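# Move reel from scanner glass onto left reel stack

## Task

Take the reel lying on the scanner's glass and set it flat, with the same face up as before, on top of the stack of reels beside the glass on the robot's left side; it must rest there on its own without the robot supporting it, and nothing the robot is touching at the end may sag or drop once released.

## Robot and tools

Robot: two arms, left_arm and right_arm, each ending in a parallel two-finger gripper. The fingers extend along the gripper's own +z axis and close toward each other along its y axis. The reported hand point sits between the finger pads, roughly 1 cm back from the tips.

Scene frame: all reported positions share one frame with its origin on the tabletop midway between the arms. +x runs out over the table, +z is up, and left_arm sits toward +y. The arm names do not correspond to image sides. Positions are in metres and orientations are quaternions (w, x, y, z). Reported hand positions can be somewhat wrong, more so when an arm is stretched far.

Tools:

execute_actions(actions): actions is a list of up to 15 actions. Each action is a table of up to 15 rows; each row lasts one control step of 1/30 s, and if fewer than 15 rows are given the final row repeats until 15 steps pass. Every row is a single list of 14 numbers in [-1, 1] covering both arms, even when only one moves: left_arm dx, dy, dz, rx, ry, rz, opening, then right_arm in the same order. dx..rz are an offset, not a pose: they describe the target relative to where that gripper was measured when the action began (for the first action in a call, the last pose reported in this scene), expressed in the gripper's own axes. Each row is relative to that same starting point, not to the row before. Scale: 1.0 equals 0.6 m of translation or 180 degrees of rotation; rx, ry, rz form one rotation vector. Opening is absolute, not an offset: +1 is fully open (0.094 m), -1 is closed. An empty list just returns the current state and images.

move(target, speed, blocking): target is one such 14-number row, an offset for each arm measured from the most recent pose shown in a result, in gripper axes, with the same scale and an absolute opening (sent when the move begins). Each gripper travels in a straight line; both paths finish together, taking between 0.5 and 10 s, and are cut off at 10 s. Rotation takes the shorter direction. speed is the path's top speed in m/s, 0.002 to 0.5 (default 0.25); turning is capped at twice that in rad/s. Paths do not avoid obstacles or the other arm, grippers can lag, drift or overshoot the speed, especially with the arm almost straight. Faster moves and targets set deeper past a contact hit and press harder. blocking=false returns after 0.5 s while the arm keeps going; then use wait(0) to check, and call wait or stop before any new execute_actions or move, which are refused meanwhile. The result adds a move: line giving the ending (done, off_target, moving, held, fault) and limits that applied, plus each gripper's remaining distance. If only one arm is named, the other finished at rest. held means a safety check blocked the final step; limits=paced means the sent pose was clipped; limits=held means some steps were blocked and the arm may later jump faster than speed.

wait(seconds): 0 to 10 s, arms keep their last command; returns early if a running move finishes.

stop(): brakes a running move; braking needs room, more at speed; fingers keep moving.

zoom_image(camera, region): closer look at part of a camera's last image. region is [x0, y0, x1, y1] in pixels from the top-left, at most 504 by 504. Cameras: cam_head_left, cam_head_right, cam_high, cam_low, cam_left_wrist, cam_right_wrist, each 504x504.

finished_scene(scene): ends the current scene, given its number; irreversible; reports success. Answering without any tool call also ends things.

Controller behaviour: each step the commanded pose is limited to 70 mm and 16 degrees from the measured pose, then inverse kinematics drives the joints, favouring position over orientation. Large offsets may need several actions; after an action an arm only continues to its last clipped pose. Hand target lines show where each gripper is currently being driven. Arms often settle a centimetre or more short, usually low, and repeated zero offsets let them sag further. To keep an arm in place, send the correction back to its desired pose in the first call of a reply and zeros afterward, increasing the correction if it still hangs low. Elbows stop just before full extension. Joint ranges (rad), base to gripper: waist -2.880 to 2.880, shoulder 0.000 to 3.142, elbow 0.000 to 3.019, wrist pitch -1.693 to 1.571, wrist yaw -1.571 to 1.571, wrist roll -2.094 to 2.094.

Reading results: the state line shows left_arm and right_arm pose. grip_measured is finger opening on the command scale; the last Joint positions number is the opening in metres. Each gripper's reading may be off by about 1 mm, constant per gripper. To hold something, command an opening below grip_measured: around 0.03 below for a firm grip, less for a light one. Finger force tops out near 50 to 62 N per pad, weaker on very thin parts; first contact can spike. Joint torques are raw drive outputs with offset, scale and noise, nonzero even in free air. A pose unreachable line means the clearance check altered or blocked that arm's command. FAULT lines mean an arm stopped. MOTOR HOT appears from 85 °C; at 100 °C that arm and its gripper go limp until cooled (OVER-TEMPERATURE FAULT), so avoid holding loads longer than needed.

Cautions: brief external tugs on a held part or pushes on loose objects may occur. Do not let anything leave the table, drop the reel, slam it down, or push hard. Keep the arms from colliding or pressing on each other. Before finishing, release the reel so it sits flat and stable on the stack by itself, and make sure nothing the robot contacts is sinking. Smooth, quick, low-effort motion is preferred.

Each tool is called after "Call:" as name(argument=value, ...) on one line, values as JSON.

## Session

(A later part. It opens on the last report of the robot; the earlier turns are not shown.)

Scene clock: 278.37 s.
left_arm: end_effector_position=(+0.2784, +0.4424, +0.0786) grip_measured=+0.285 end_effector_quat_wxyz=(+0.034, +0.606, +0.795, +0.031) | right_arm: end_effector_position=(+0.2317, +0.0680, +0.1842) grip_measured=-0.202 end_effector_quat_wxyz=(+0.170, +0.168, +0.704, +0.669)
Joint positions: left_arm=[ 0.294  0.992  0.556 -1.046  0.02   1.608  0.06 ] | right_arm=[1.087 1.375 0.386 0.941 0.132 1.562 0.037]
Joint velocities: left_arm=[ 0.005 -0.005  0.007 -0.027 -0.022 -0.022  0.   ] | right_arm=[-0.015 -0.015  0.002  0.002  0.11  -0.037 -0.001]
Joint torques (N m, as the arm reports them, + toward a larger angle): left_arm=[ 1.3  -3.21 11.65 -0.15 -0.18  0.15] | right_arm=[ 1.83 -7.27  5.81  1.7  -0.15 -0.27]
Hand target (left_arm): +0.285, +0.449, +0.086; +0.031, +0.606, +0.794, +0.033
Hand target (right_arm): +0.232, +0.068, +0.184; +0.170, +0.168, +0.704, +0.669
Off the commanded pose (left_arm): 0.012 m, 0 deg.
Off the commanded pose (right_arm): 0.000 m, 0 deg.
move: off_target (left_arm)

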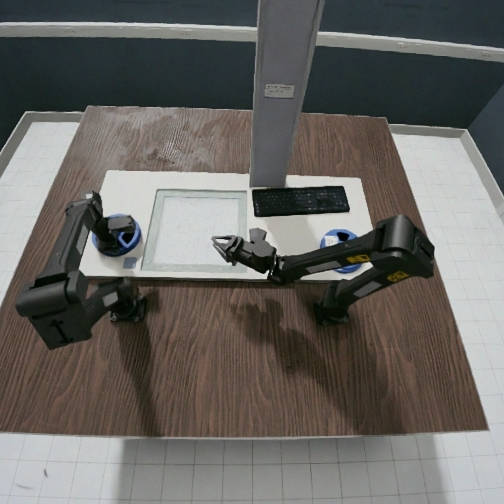

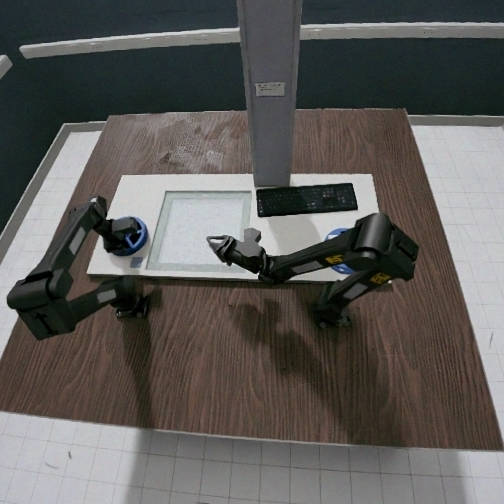

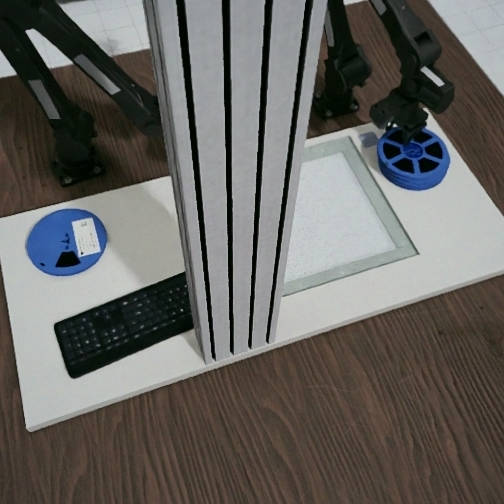

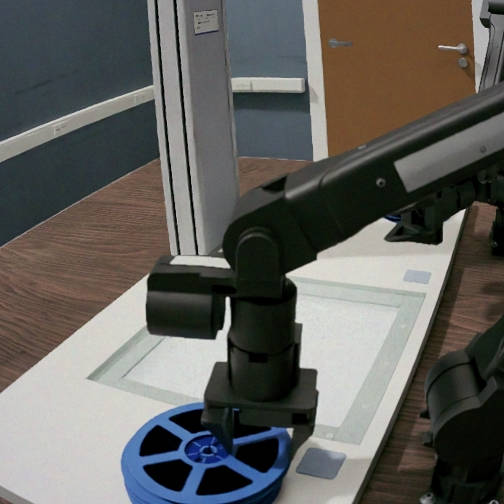

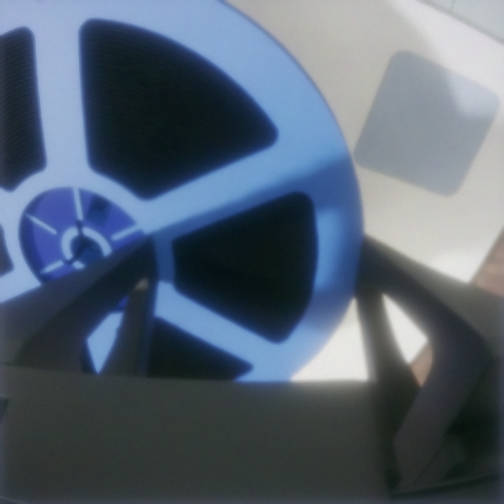

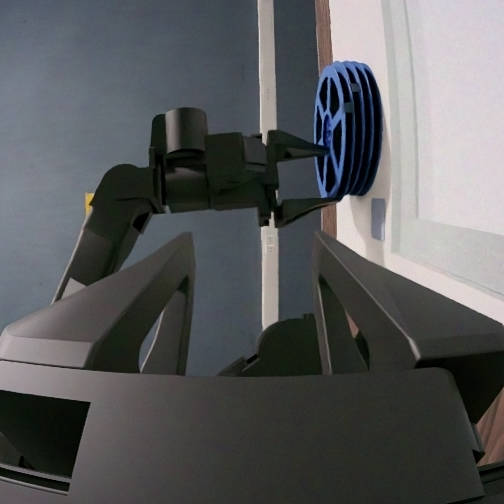

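Still ~9 mm short in y_g; nudge.

Call:
move(target=[0.008, 0.035, -0.008, 0, 0, 0, 0.24, 0,0,0,0,0,0,-0.2], speed=0.02)

Call:
zoom_image(camera="cam_high", region=[340, 90, 480, 210])

Scene clock: 281.97 s.
left_arm: end_effector_position=(+0.2847, +0.4462, +0.0789) grip_measured=+0.285 end_effector_quat_wxyz=(+0.031, +0.608, +0.793, +0.026) | right_arm: end_effector_position=(+0.2317, +0.0680, +0.1842) grip_measured=-0.202 end_effector_quat_wxyz=(+0.170, +0.168, +0.704, +0.669)
Joint positions: left_arm=[ 0.303  1.025  0.577 -1.045  0.021  1.621  0.06 ] | right_arm=[1.087 1.375 0.386 0.941 0.132 1.562 0.037]
Joint velocities: left_arm=[-0.015 -0.034 -0.012 -0.027 -0.037  0.037  0.   ] | right_arm=[-0.015 -0.015 -0.002  0.002 -0.022  0.022  0.   ]
Joint torques (N m, as the arm reports them, + toward a larger angle): left_arm=[ 0.94 -2.79 11.69  0.5   0.04  0.09] | right_arm=[ 1.79 -7.28  5.81  1.72 -0.15 -0.26]
Hand target (left_arm): +0.297, +0.453, +0.085; +0.033, +0.606, +0.795, +0.031
Hand target (right_arm): +0.232, +0.068, +0.184; +0.170, +0.168, +0.704, +0.669
Off the commanded pose (left_arm): 0.015 m, 1 deg.
Off the commanded pose (right_arm): 0.000 m, 0 deg.
move: off_target (left_arm)

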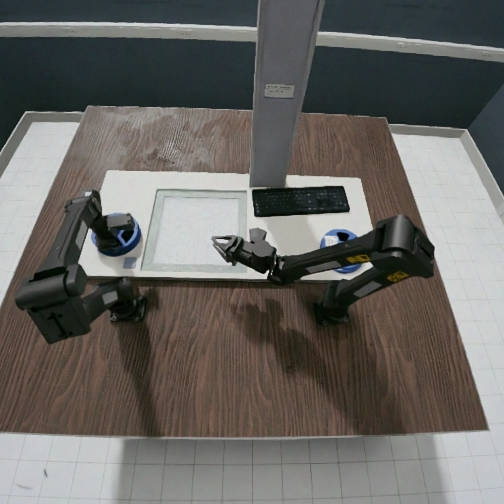

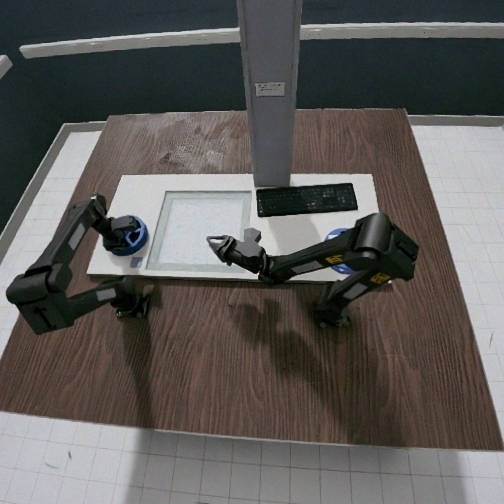

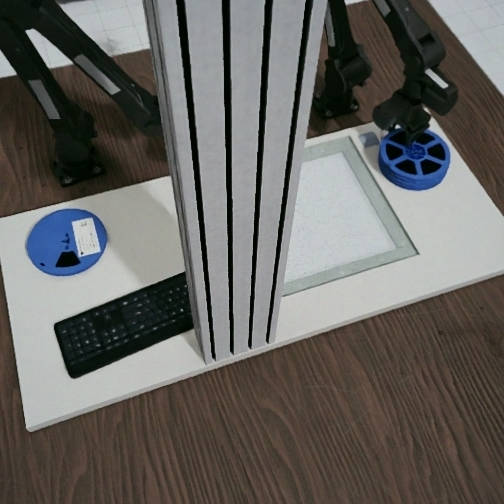

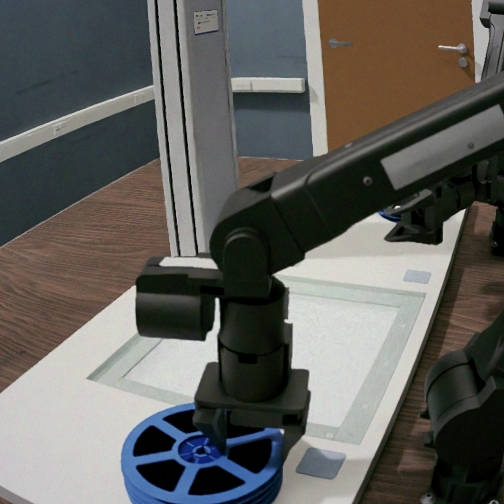

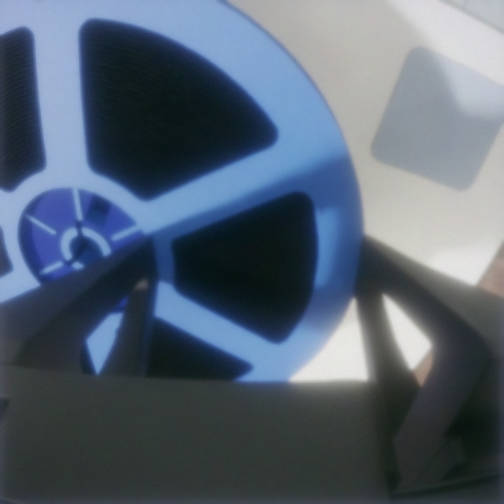

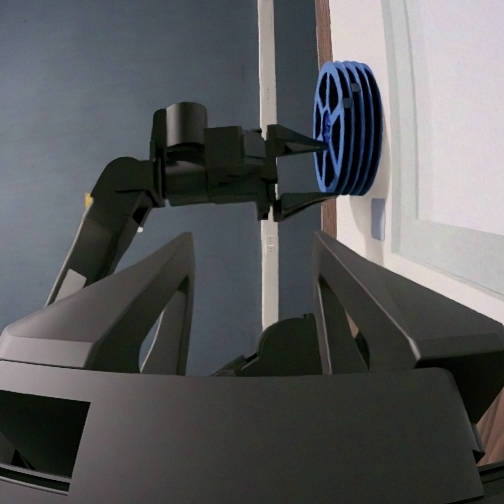

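Region (340, 90, 480, 210) of cam_high's 504x504 image, scaled by 3.600, with more detail than that image has; it fills the top 432 rows of this view, and the rest is white.

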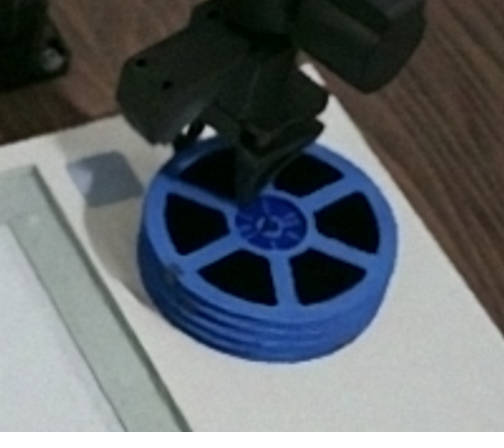

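Aligned. Release and lift.

Call:
execute_actions(actions=[[[0,0,-0.005,0,0,0,0.5,0,0,0,0,0,0,-0.2]],[[0,0.02,-0.1,0,0,0,0.5,0,0,0,0,0,0,-0.2]],[[0,0.02,-0.1,0,0,0,0.5,0,0,0,0,0,0,-0.2]]])

Scene clock: 285.67 s.
left_arm: end_effector_position=(+0.2759, +0.4434, +0.1637) grip_measured=+0.499 end_effector_quat_wxyz=(+0.010, +0.608, +0.794, -0.004) | right_arm: end_effector_position=(+0.2317, +0.0680, +0.1842) grip_measured=-0.202 end_effector_quat_wxyz=(+0.170, +0.168, +0.704, +0.669)
Joint positions: left_arm=[ 0.303  0.962  0.776 -1.381  0.021  1.621  0.07 ] | right_arm=[1.087 1.375 0.386 0.941 0.132 1.562 0.037]
Joint velocities: left_arm=[ 0.015 -0.034 -0.017 -0.032 -0.037 -0.022 -0.001] | right_arm=[-0.015  0.005 -0.007 -0.007 -0.081 -0.11  -0.001]
Joint torques (N m, as the arm reports them, + toward a larger angle): left_arm=[ 0.61 -4.77 13.78 -0.21  0.07  0.08] | right_arm=[ 1.76 -7.24  5.81  1.69 -0.14 -0.27]
Hand target (left_arm): +0.287, +0.448, +0.182; +0.021, +0.608, +0.794, +0.012
Hand target (right_arm): +0.232, +0.068, +0.184; +0.170, +0.168, +0.704, +0.669
Off the commanded pose (left_arm): 0.022 m, 2 deg.
Off the commanded pose (right_arm): 0.000 m, 0 deg.

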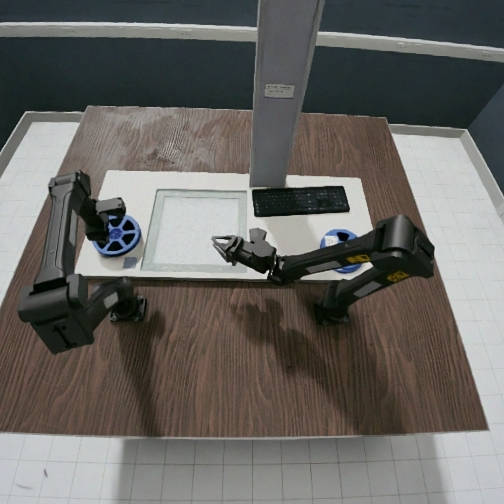

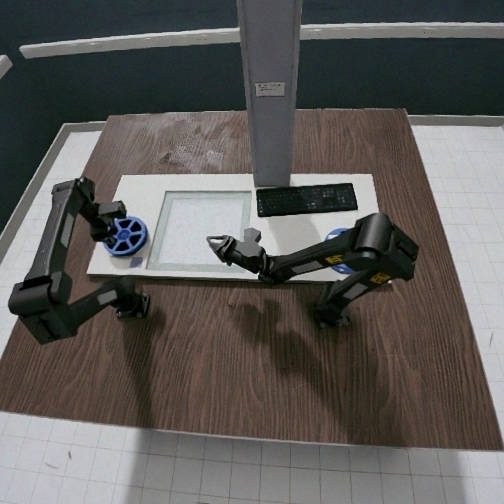

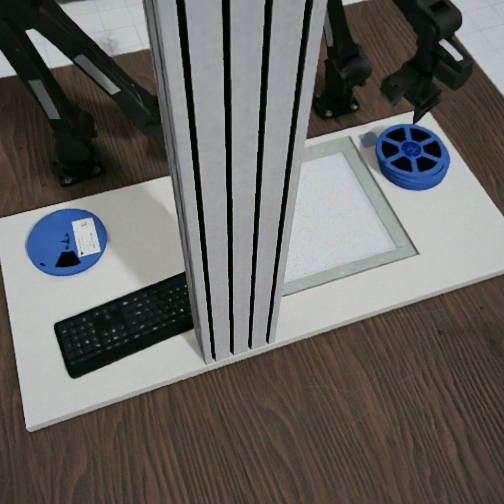

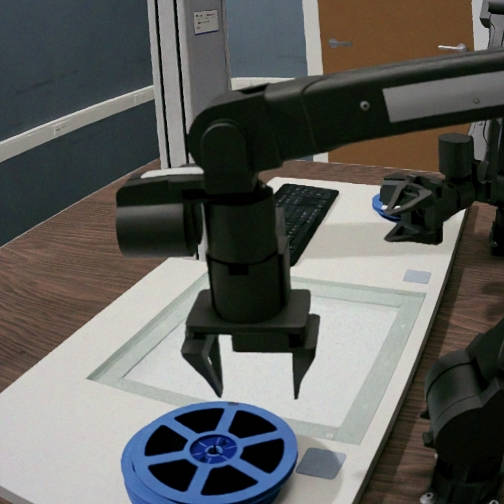

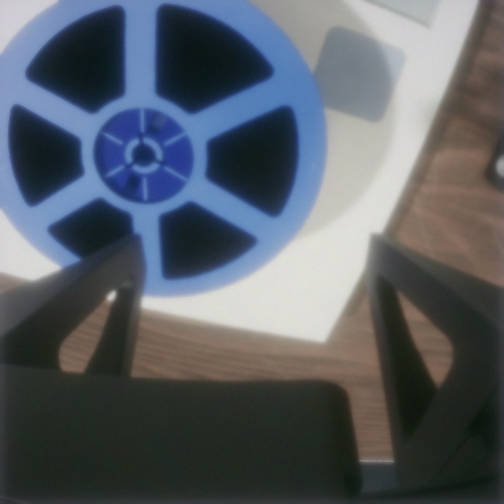

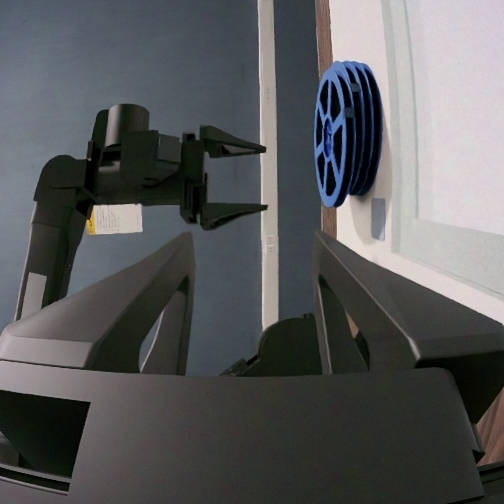

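Call:
move(target=[0, -0.005, 0.14, -0.045, 0, 0, 1, 0,0,0,0,0,0,-0.2], speed=0.06)

Scene clock: 294.57 s.
left_arm: end_effector_position=(+0.2698, +0.4410, +0.0792) grip_measured=+1.000 end_effector_quat_wxyz=(+0.045, +0.607, +0.792, +0.045) | right_arm: end_effector_position=(+0.2317, +0.0680, +0.1842) grip_measured=-0.202 end_effector_quat_wxyz=(+0.170, +0.168, +0.704, +0.669)
Joint positions: left_arm=[ 0.303  0.928  0.521 -1.038  0.024  1.621  0.094] | right_arm=[1.087 1.375 0.386 0.941 0.132 1.562 0.037]
Joint velocities: left_arm=[-0.005 -0.015 -0.002 -0.002  0.051 -0.022  0.   ] | right_arm=[-0.024 -0.005  0.007 -0.002  0.095 -0.007  0.   ]
Joint torques (N m, as the arm reports them, + toward a larger angle): left_arm=[-0.45 -4.64  8.73  1.04  0.23 -0.05] | right_arm=[ 1.77 -7.29  5.82  1.71 -0.14 -0.27]
Hand target (left_arm): +0.273, +0.440, +0.080; +0.053, +0.605, +0.793, +0.052
Hand target (right_arm): +0.232, +0.068, +0.184; +0.170, +0.168, +0.704, +0.669
Off the commanded pose (left_arm): 0.004 m, 1 deg.
Off the commanded pose (right_arm): 0.000 m, 0 deg.
move: done

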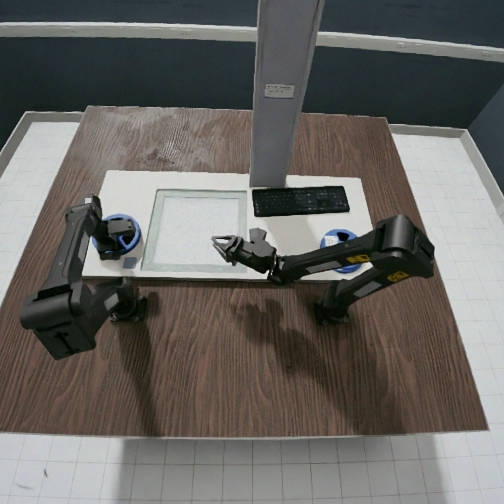

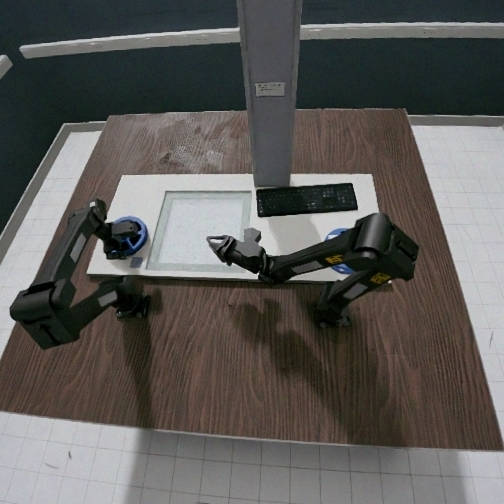

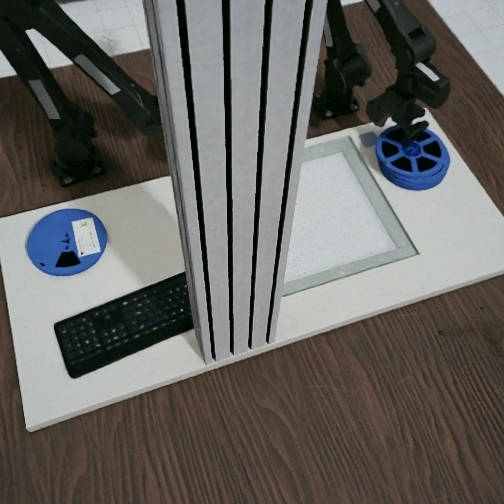

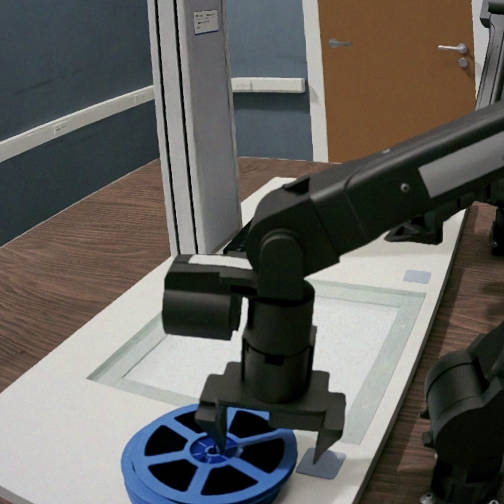

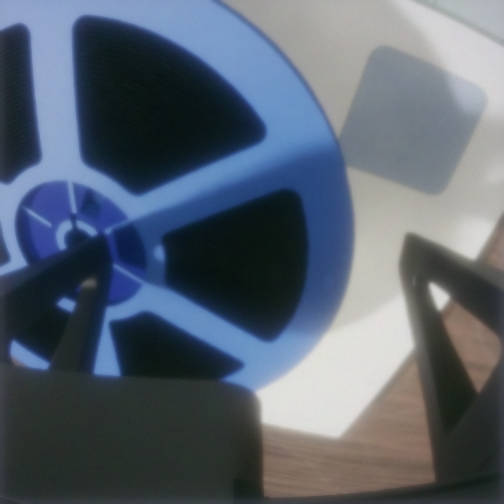

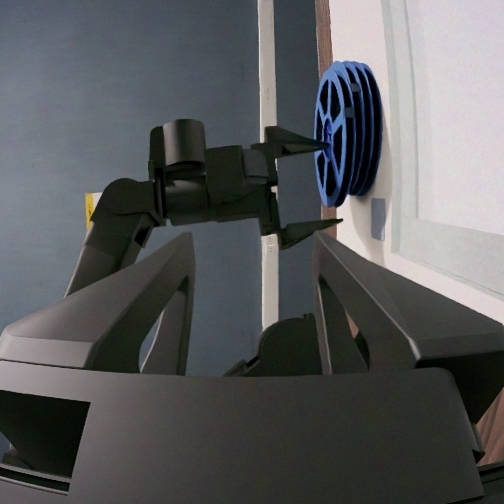

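Call:
move(target=[0, 0.045, 0.002, -0.005, 0, 0, 0.7, 0,0,0,0,0,0,-0.2], speed=0.02)

Scene clock: 300.30 s.
left_arm: end_effector_position=(+0.2798, +0.4442, +0.0764) grip_measured=+0.701 end_effector_quat_wxyz=(+0.043, +0.607, +0.792, +0.042) | right_arm: end_effector_position=(+0.2317, +0.0680, +0.1842) grip_measured=-0.202 end_effector_quat_wxyz=(+0.170, +0.168, +0.704, +0.669)
Joint positions: left_arm=[ 0.303  0.978  0.54  -1.015  0.024  1.621  0.08 ] | right_arm=[1.087 1.375 0.386 0.941 0.132 1.562 0.037]
Joint velocities: left_arm=[ 0.005 -0.005  0.012 -0.012 -0.037 -0.11  -0.001] | right_arm=[-0.005 -0.015 -0.017  0.007  0.066 -0.022 -0.001]
Joint torques (N m, as the arm reports them, + toward a larger angle): left_arm=[-0.17 -1.89 11.48  1.3   0.09 -0.02] | right_arm=[ 1.79 -7.27  5.83  1.69 -0.15 -0.27]
Hand target (left_arm): +0.295, +0.448, +0.081; +0.050, +0.607, +0.792, +0.051
Hand target (right_arm): +0.232, +0.068, +0.184; +0.170, +0.168, +0.704, +0.669
Off the commanded pose (left_arm): 0.017 m, 1 deg.
Off the commanded pose (right_arm): 0.000 m, 0 deg.
move: off_target (left_arm)

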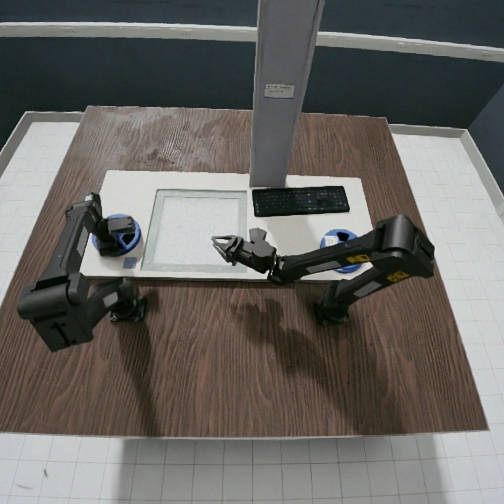

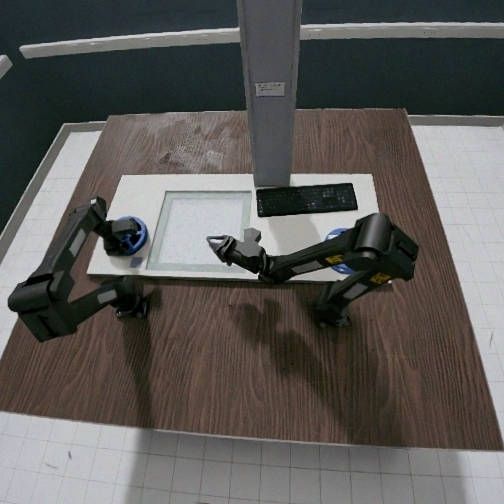

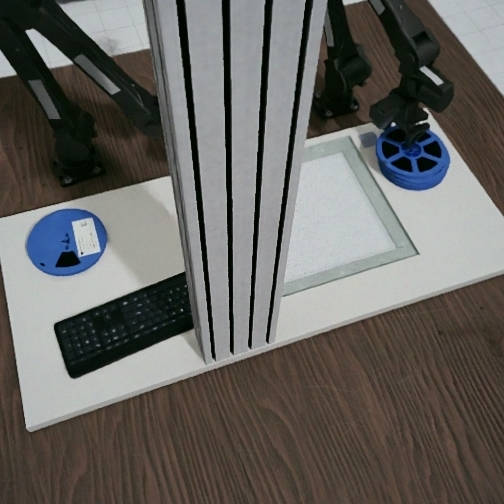

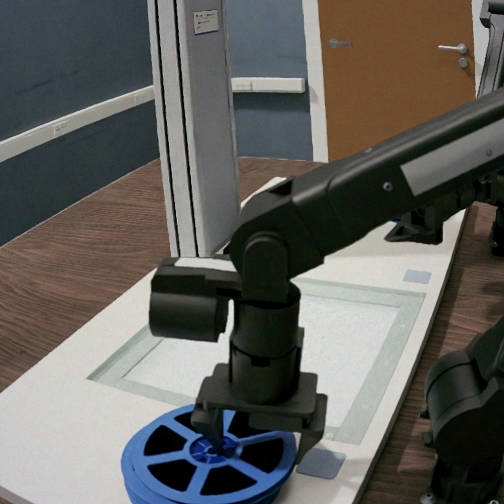

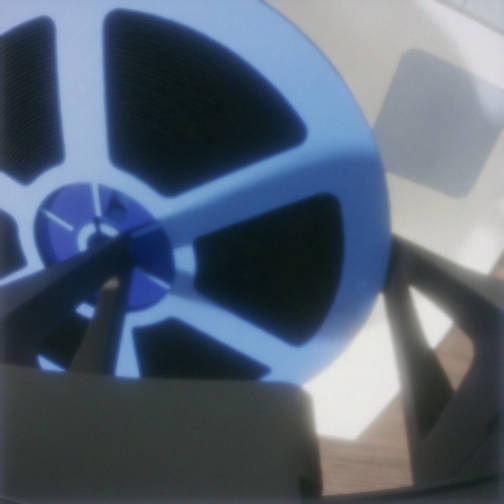

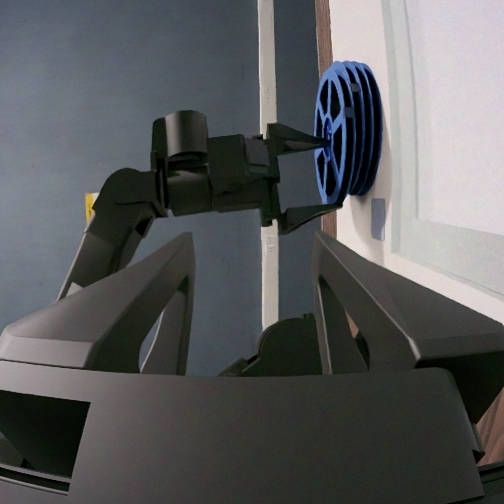

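Call:
move(target=[0, 0.052, -0.004, -0.005, 0, 0, 0.7, 0,0,0,0,0,0,-0.2], speed=0.02)

Call:
zoom_image(camera="cam_high", region=[340, 90, 480, 210])

Scene clock: 304.53 s.
left_arm: end_effector_position=(+0.2923, +0.4483, +0.0767) grip_measured=+0.701 end_effector_quat_wxyz=(+0.040, +0.608, +0.792, +0.037) | right_arm: end_effector_position=(+0.2317, +0.0680, +0.1842) grip_measured=-0.202 end_effector_quat_wxyz=(+0.170, +0.168, +0.704, +0.669)
Joint positions: left_arm=[ 0.303  1.032  0.573 -1.004  0.024  1.621  0.08 ] | right_arm=[1.087 1.375 0.386 0.941 0.132 1.562 0.037]
Joint velocities: left_arm=[-0.015  0.005  0.007 -0.027  0.037  0.007  0.001] | right_arm=[ 0.005 -0.005 -0.002 -0.022 -0.022 -0.037  0.001]
Joint torques (N m, as the arm reports them, + toward a larger angle): left_arm=[-0.3  -2.59 11.65  1.29  0.09 -0.01] | right_arm=[ 1.77 -7.32  5.83  1.72 -0.15 -0.27]
Hand target (left_arm): +0.309, +0.452, +0.082; +0.048, +0.607, +0.792, +0.048
Hand target (right_arm): +0.232, +0.068, +0.184; +0.170, +0.168, +0.704, +0.669
Off the commanded pose (left_arm): 0.019 m, 2 deg.
Off the commanded pose (right_arm): 0.000 m, 0 deg.
move: off_target (left_arm)

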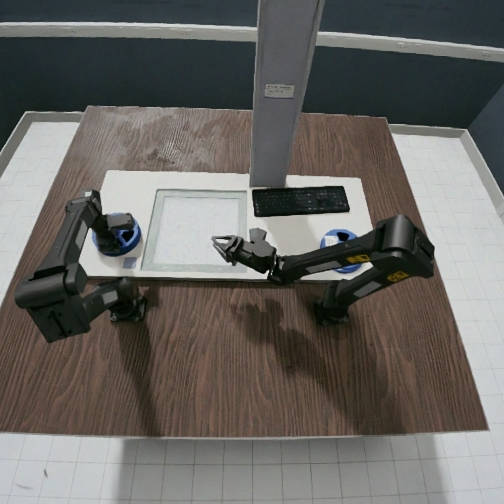

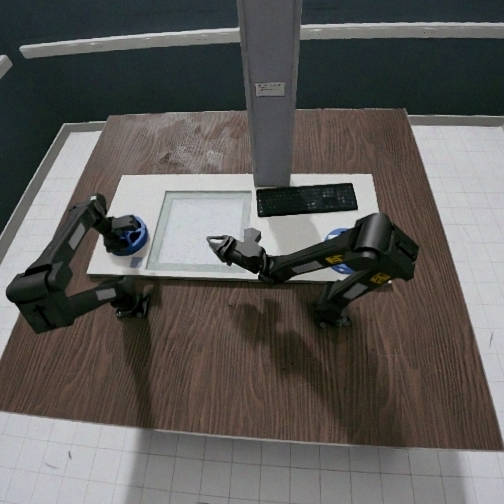

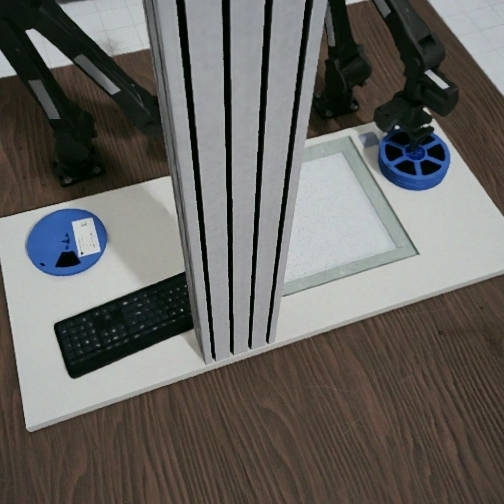

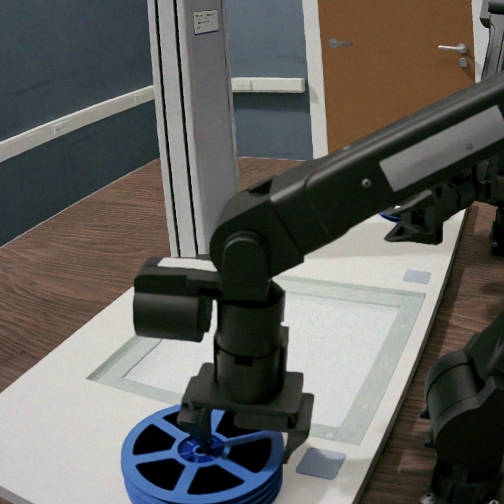

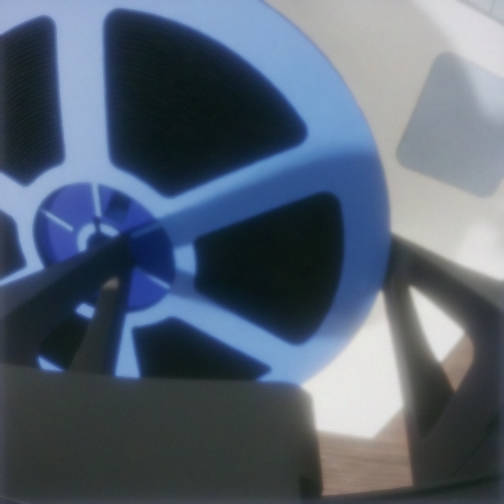

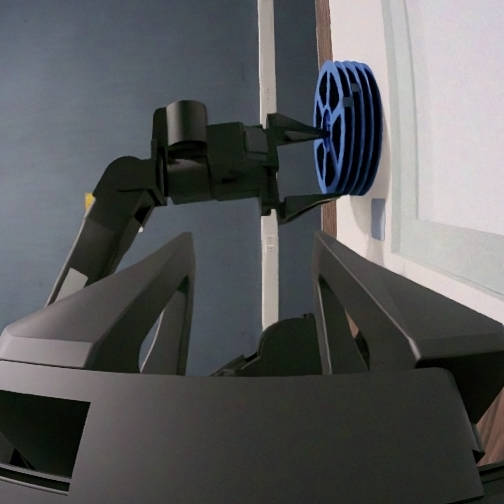

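Region (340, 90, 480, 210) of cam_high's 504x504 image, scaled by 3.600, with more detail than that image has; it fills the top 432 rows of this view, and the rest is white.

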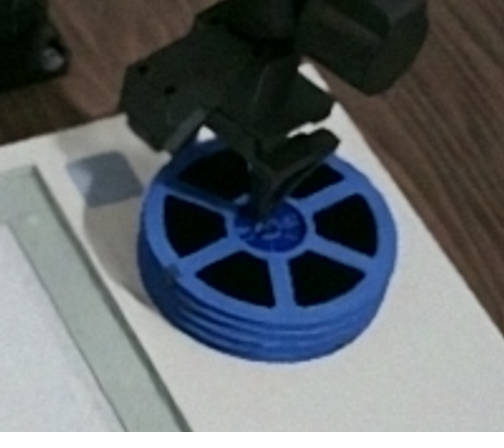

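Call:
move(target=[0, 0.012, -0.09, -0.035, 0, 0, 1.0, 0,0,0,0,0,0,-0.2], speed=0.03)

Call:
zoom_image(camera="cam_high", region=[340, 90, 480, 210])

Scene clock: 309.77 s.
left_arm: end_effector_position=(+0.2767, +0.4432, +0.1067) grip_measured=+1.000 end_effector_quat_wxyz=(+0.057, +0.606, +0.791, +0.060) | right_arm: end_effector_position=(+0.2317, +0.0680, +0.1842) grip_measured=-0.202 end_effector_quat_wxyz=(+0.170, +0.168, +0.704, +0.669)
Joint positions: left_arm=[ 0.305  0.885  0.573 -1.095  0.027  1.621  0.094] | right_arm=[1.087 1.375 0.386 0.941 0.132 1.562 0.037]
Joint velocities: left_arm=[ 0.005  0.015  0.017  0.007 -0.022 -0.007  0.   ] | right_arm=[ 0.005 -0.005 -0.002 -0.017  0.051 -0.007 -0.001]
Joint torques (N m, as the arm reports them, + toward a larger angle): left_arm=[ 0.86 -4.42 14.36  0.06  0.22  0.08] | right_arm=[ 1.79 -7.26  5.8   1.71 -0.14 -0.27]
Hand target (left_arm): +0.293, +0.450, +0.131; +0.073, +0.604, +0.789, +0.081
Hand target (right_arm): +0.232, +0.068, +0.184; +0.170, +0.168, +0.704, +0.669
Off the commanded pose (left_arm): 0.030 m, 3 deg.
Off the commanded pose (right_arm): 0.000 m, 0 deg.
move: off_target (left_arm)

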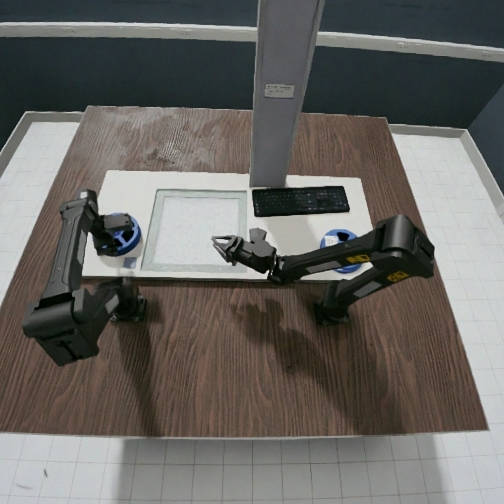

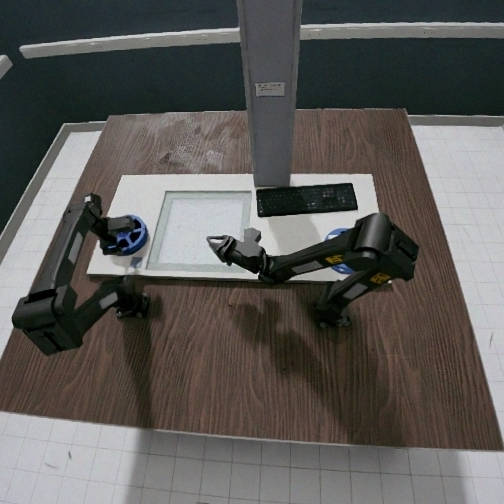

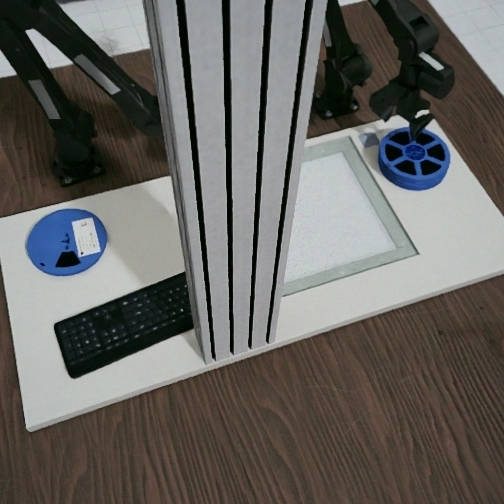

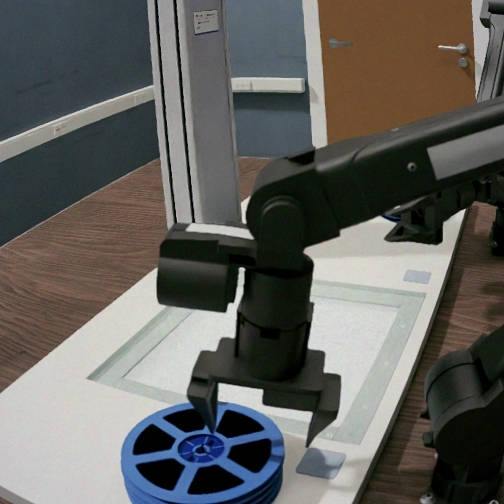

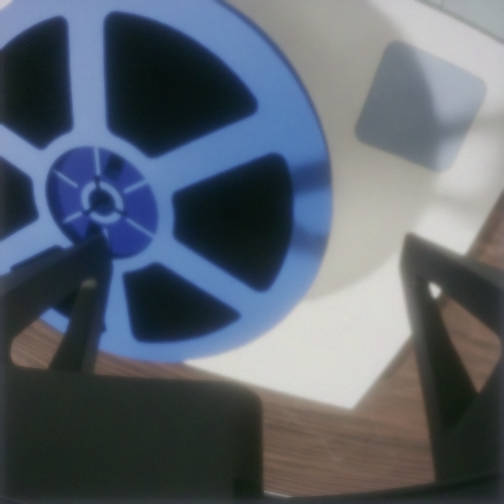

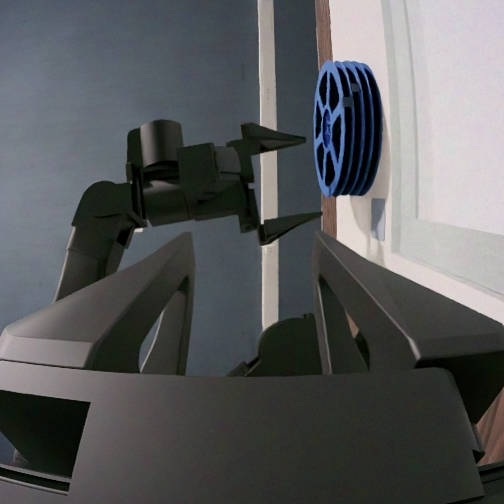

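Region (340, 90, 480, 210) of cam_high's 504x504 image, scaled by 3.600, with more detail than that image has; it fills the top 432 rows of this view, and the rest is white.

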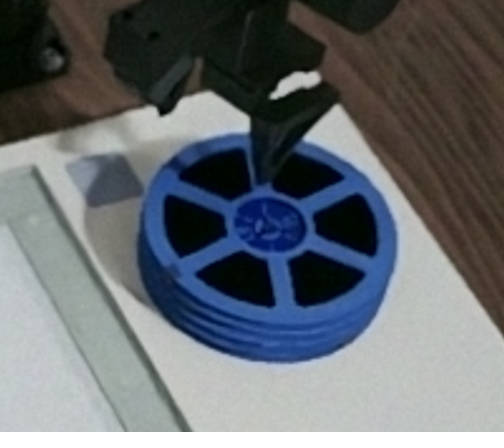

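Call:
execute_actions(actions=[])

Scene clock: 319.47 s.
left_arm: end_effector_position=(+0.2767, +0.4432, +0.1067) grip_measured=+1.000 end_effector_quat_wxyz=(+0.057, +0.606, +0.791, +0.060) | right_arm: end_effector_position=(+0.2317, +0.0680, +0.1842) grip_measured=-0.202 end_effector_quat_wxyz=(+0.170, +0.168, +0.704, +0.669)
Joint positions: left_arm=[ 0.305  0.885  0.573 -1.095  0.027  1.621  0.094] | right_arm=[1.087 1.375 0.386 0.941 0.132 1.562 0.037]
Joint velocities: left_arm=[-0.005  0.005  0.007 -0.002 -0.066 -0.051  0.   ] | right_arm=[-0.005 -0.015 -0.012  0.002  0.007 -0.051 -0.002]
Joint torques (N m, as the arm reports them, + toward a larger angle): left_arm=[ 0.92 -4.22 14.54  0.07  0.21  0.08] | right_arm=[ 1.78 -7.23  5.82  1.68 -0.14 -0.26]
Hand target (left_arm): +0.293, +0.450, +0.131; +0.073, +0.604, +0.789, +0.081
Hand target (right_arm): +0.232, +0.068, +0.184; +0.170, +0.168, +0.704, +0.669
Off the commanded pose (left_arm): 0.030 m, 3 deg.
Off the commanded pose (right_arm): 0.000 m, 0 deg.

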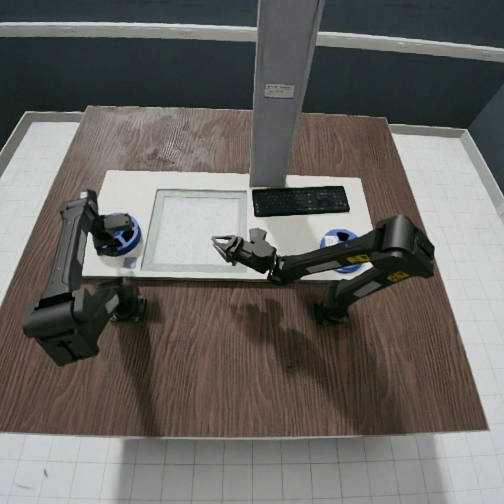

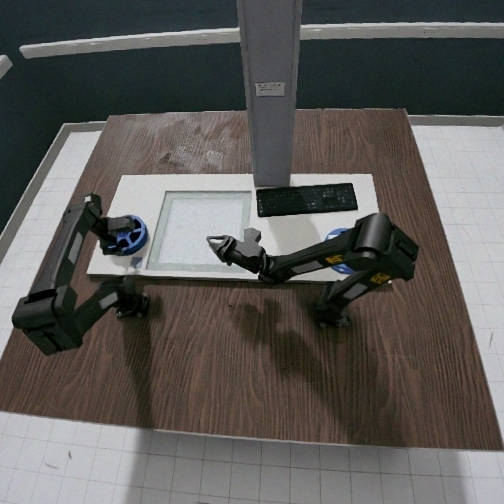

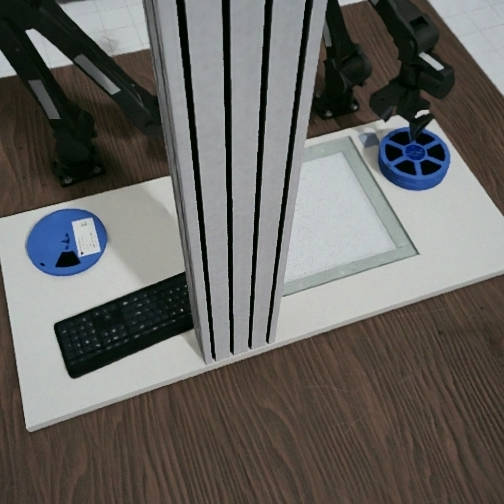

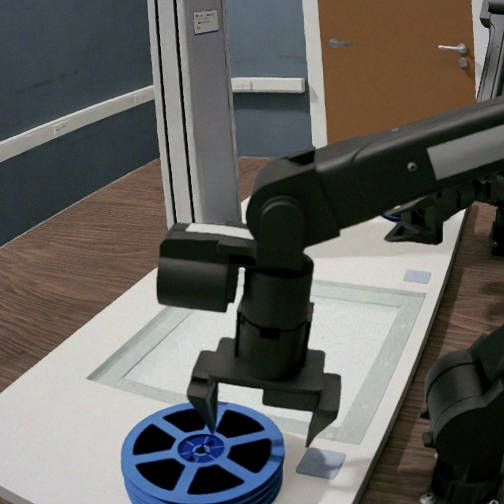

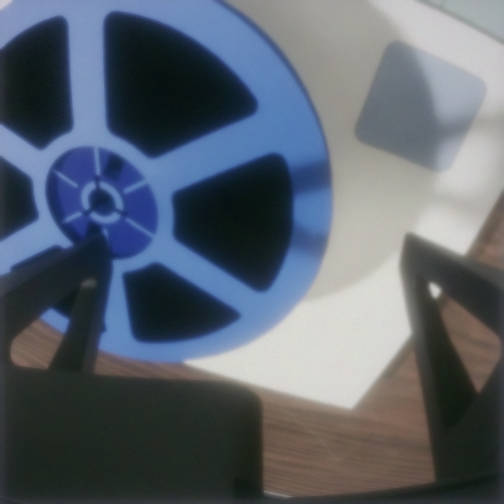

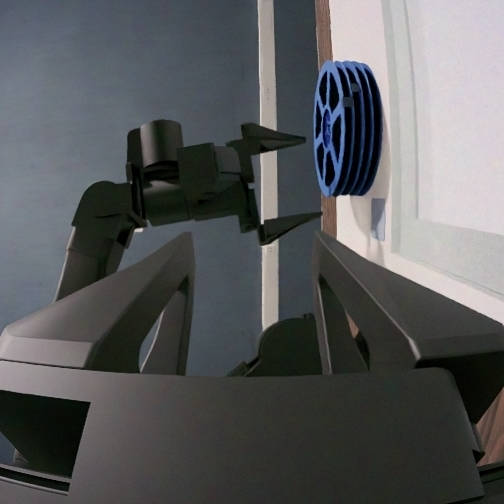

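Call:
finished_scene(scene=1)

The scene is finished: the task was done.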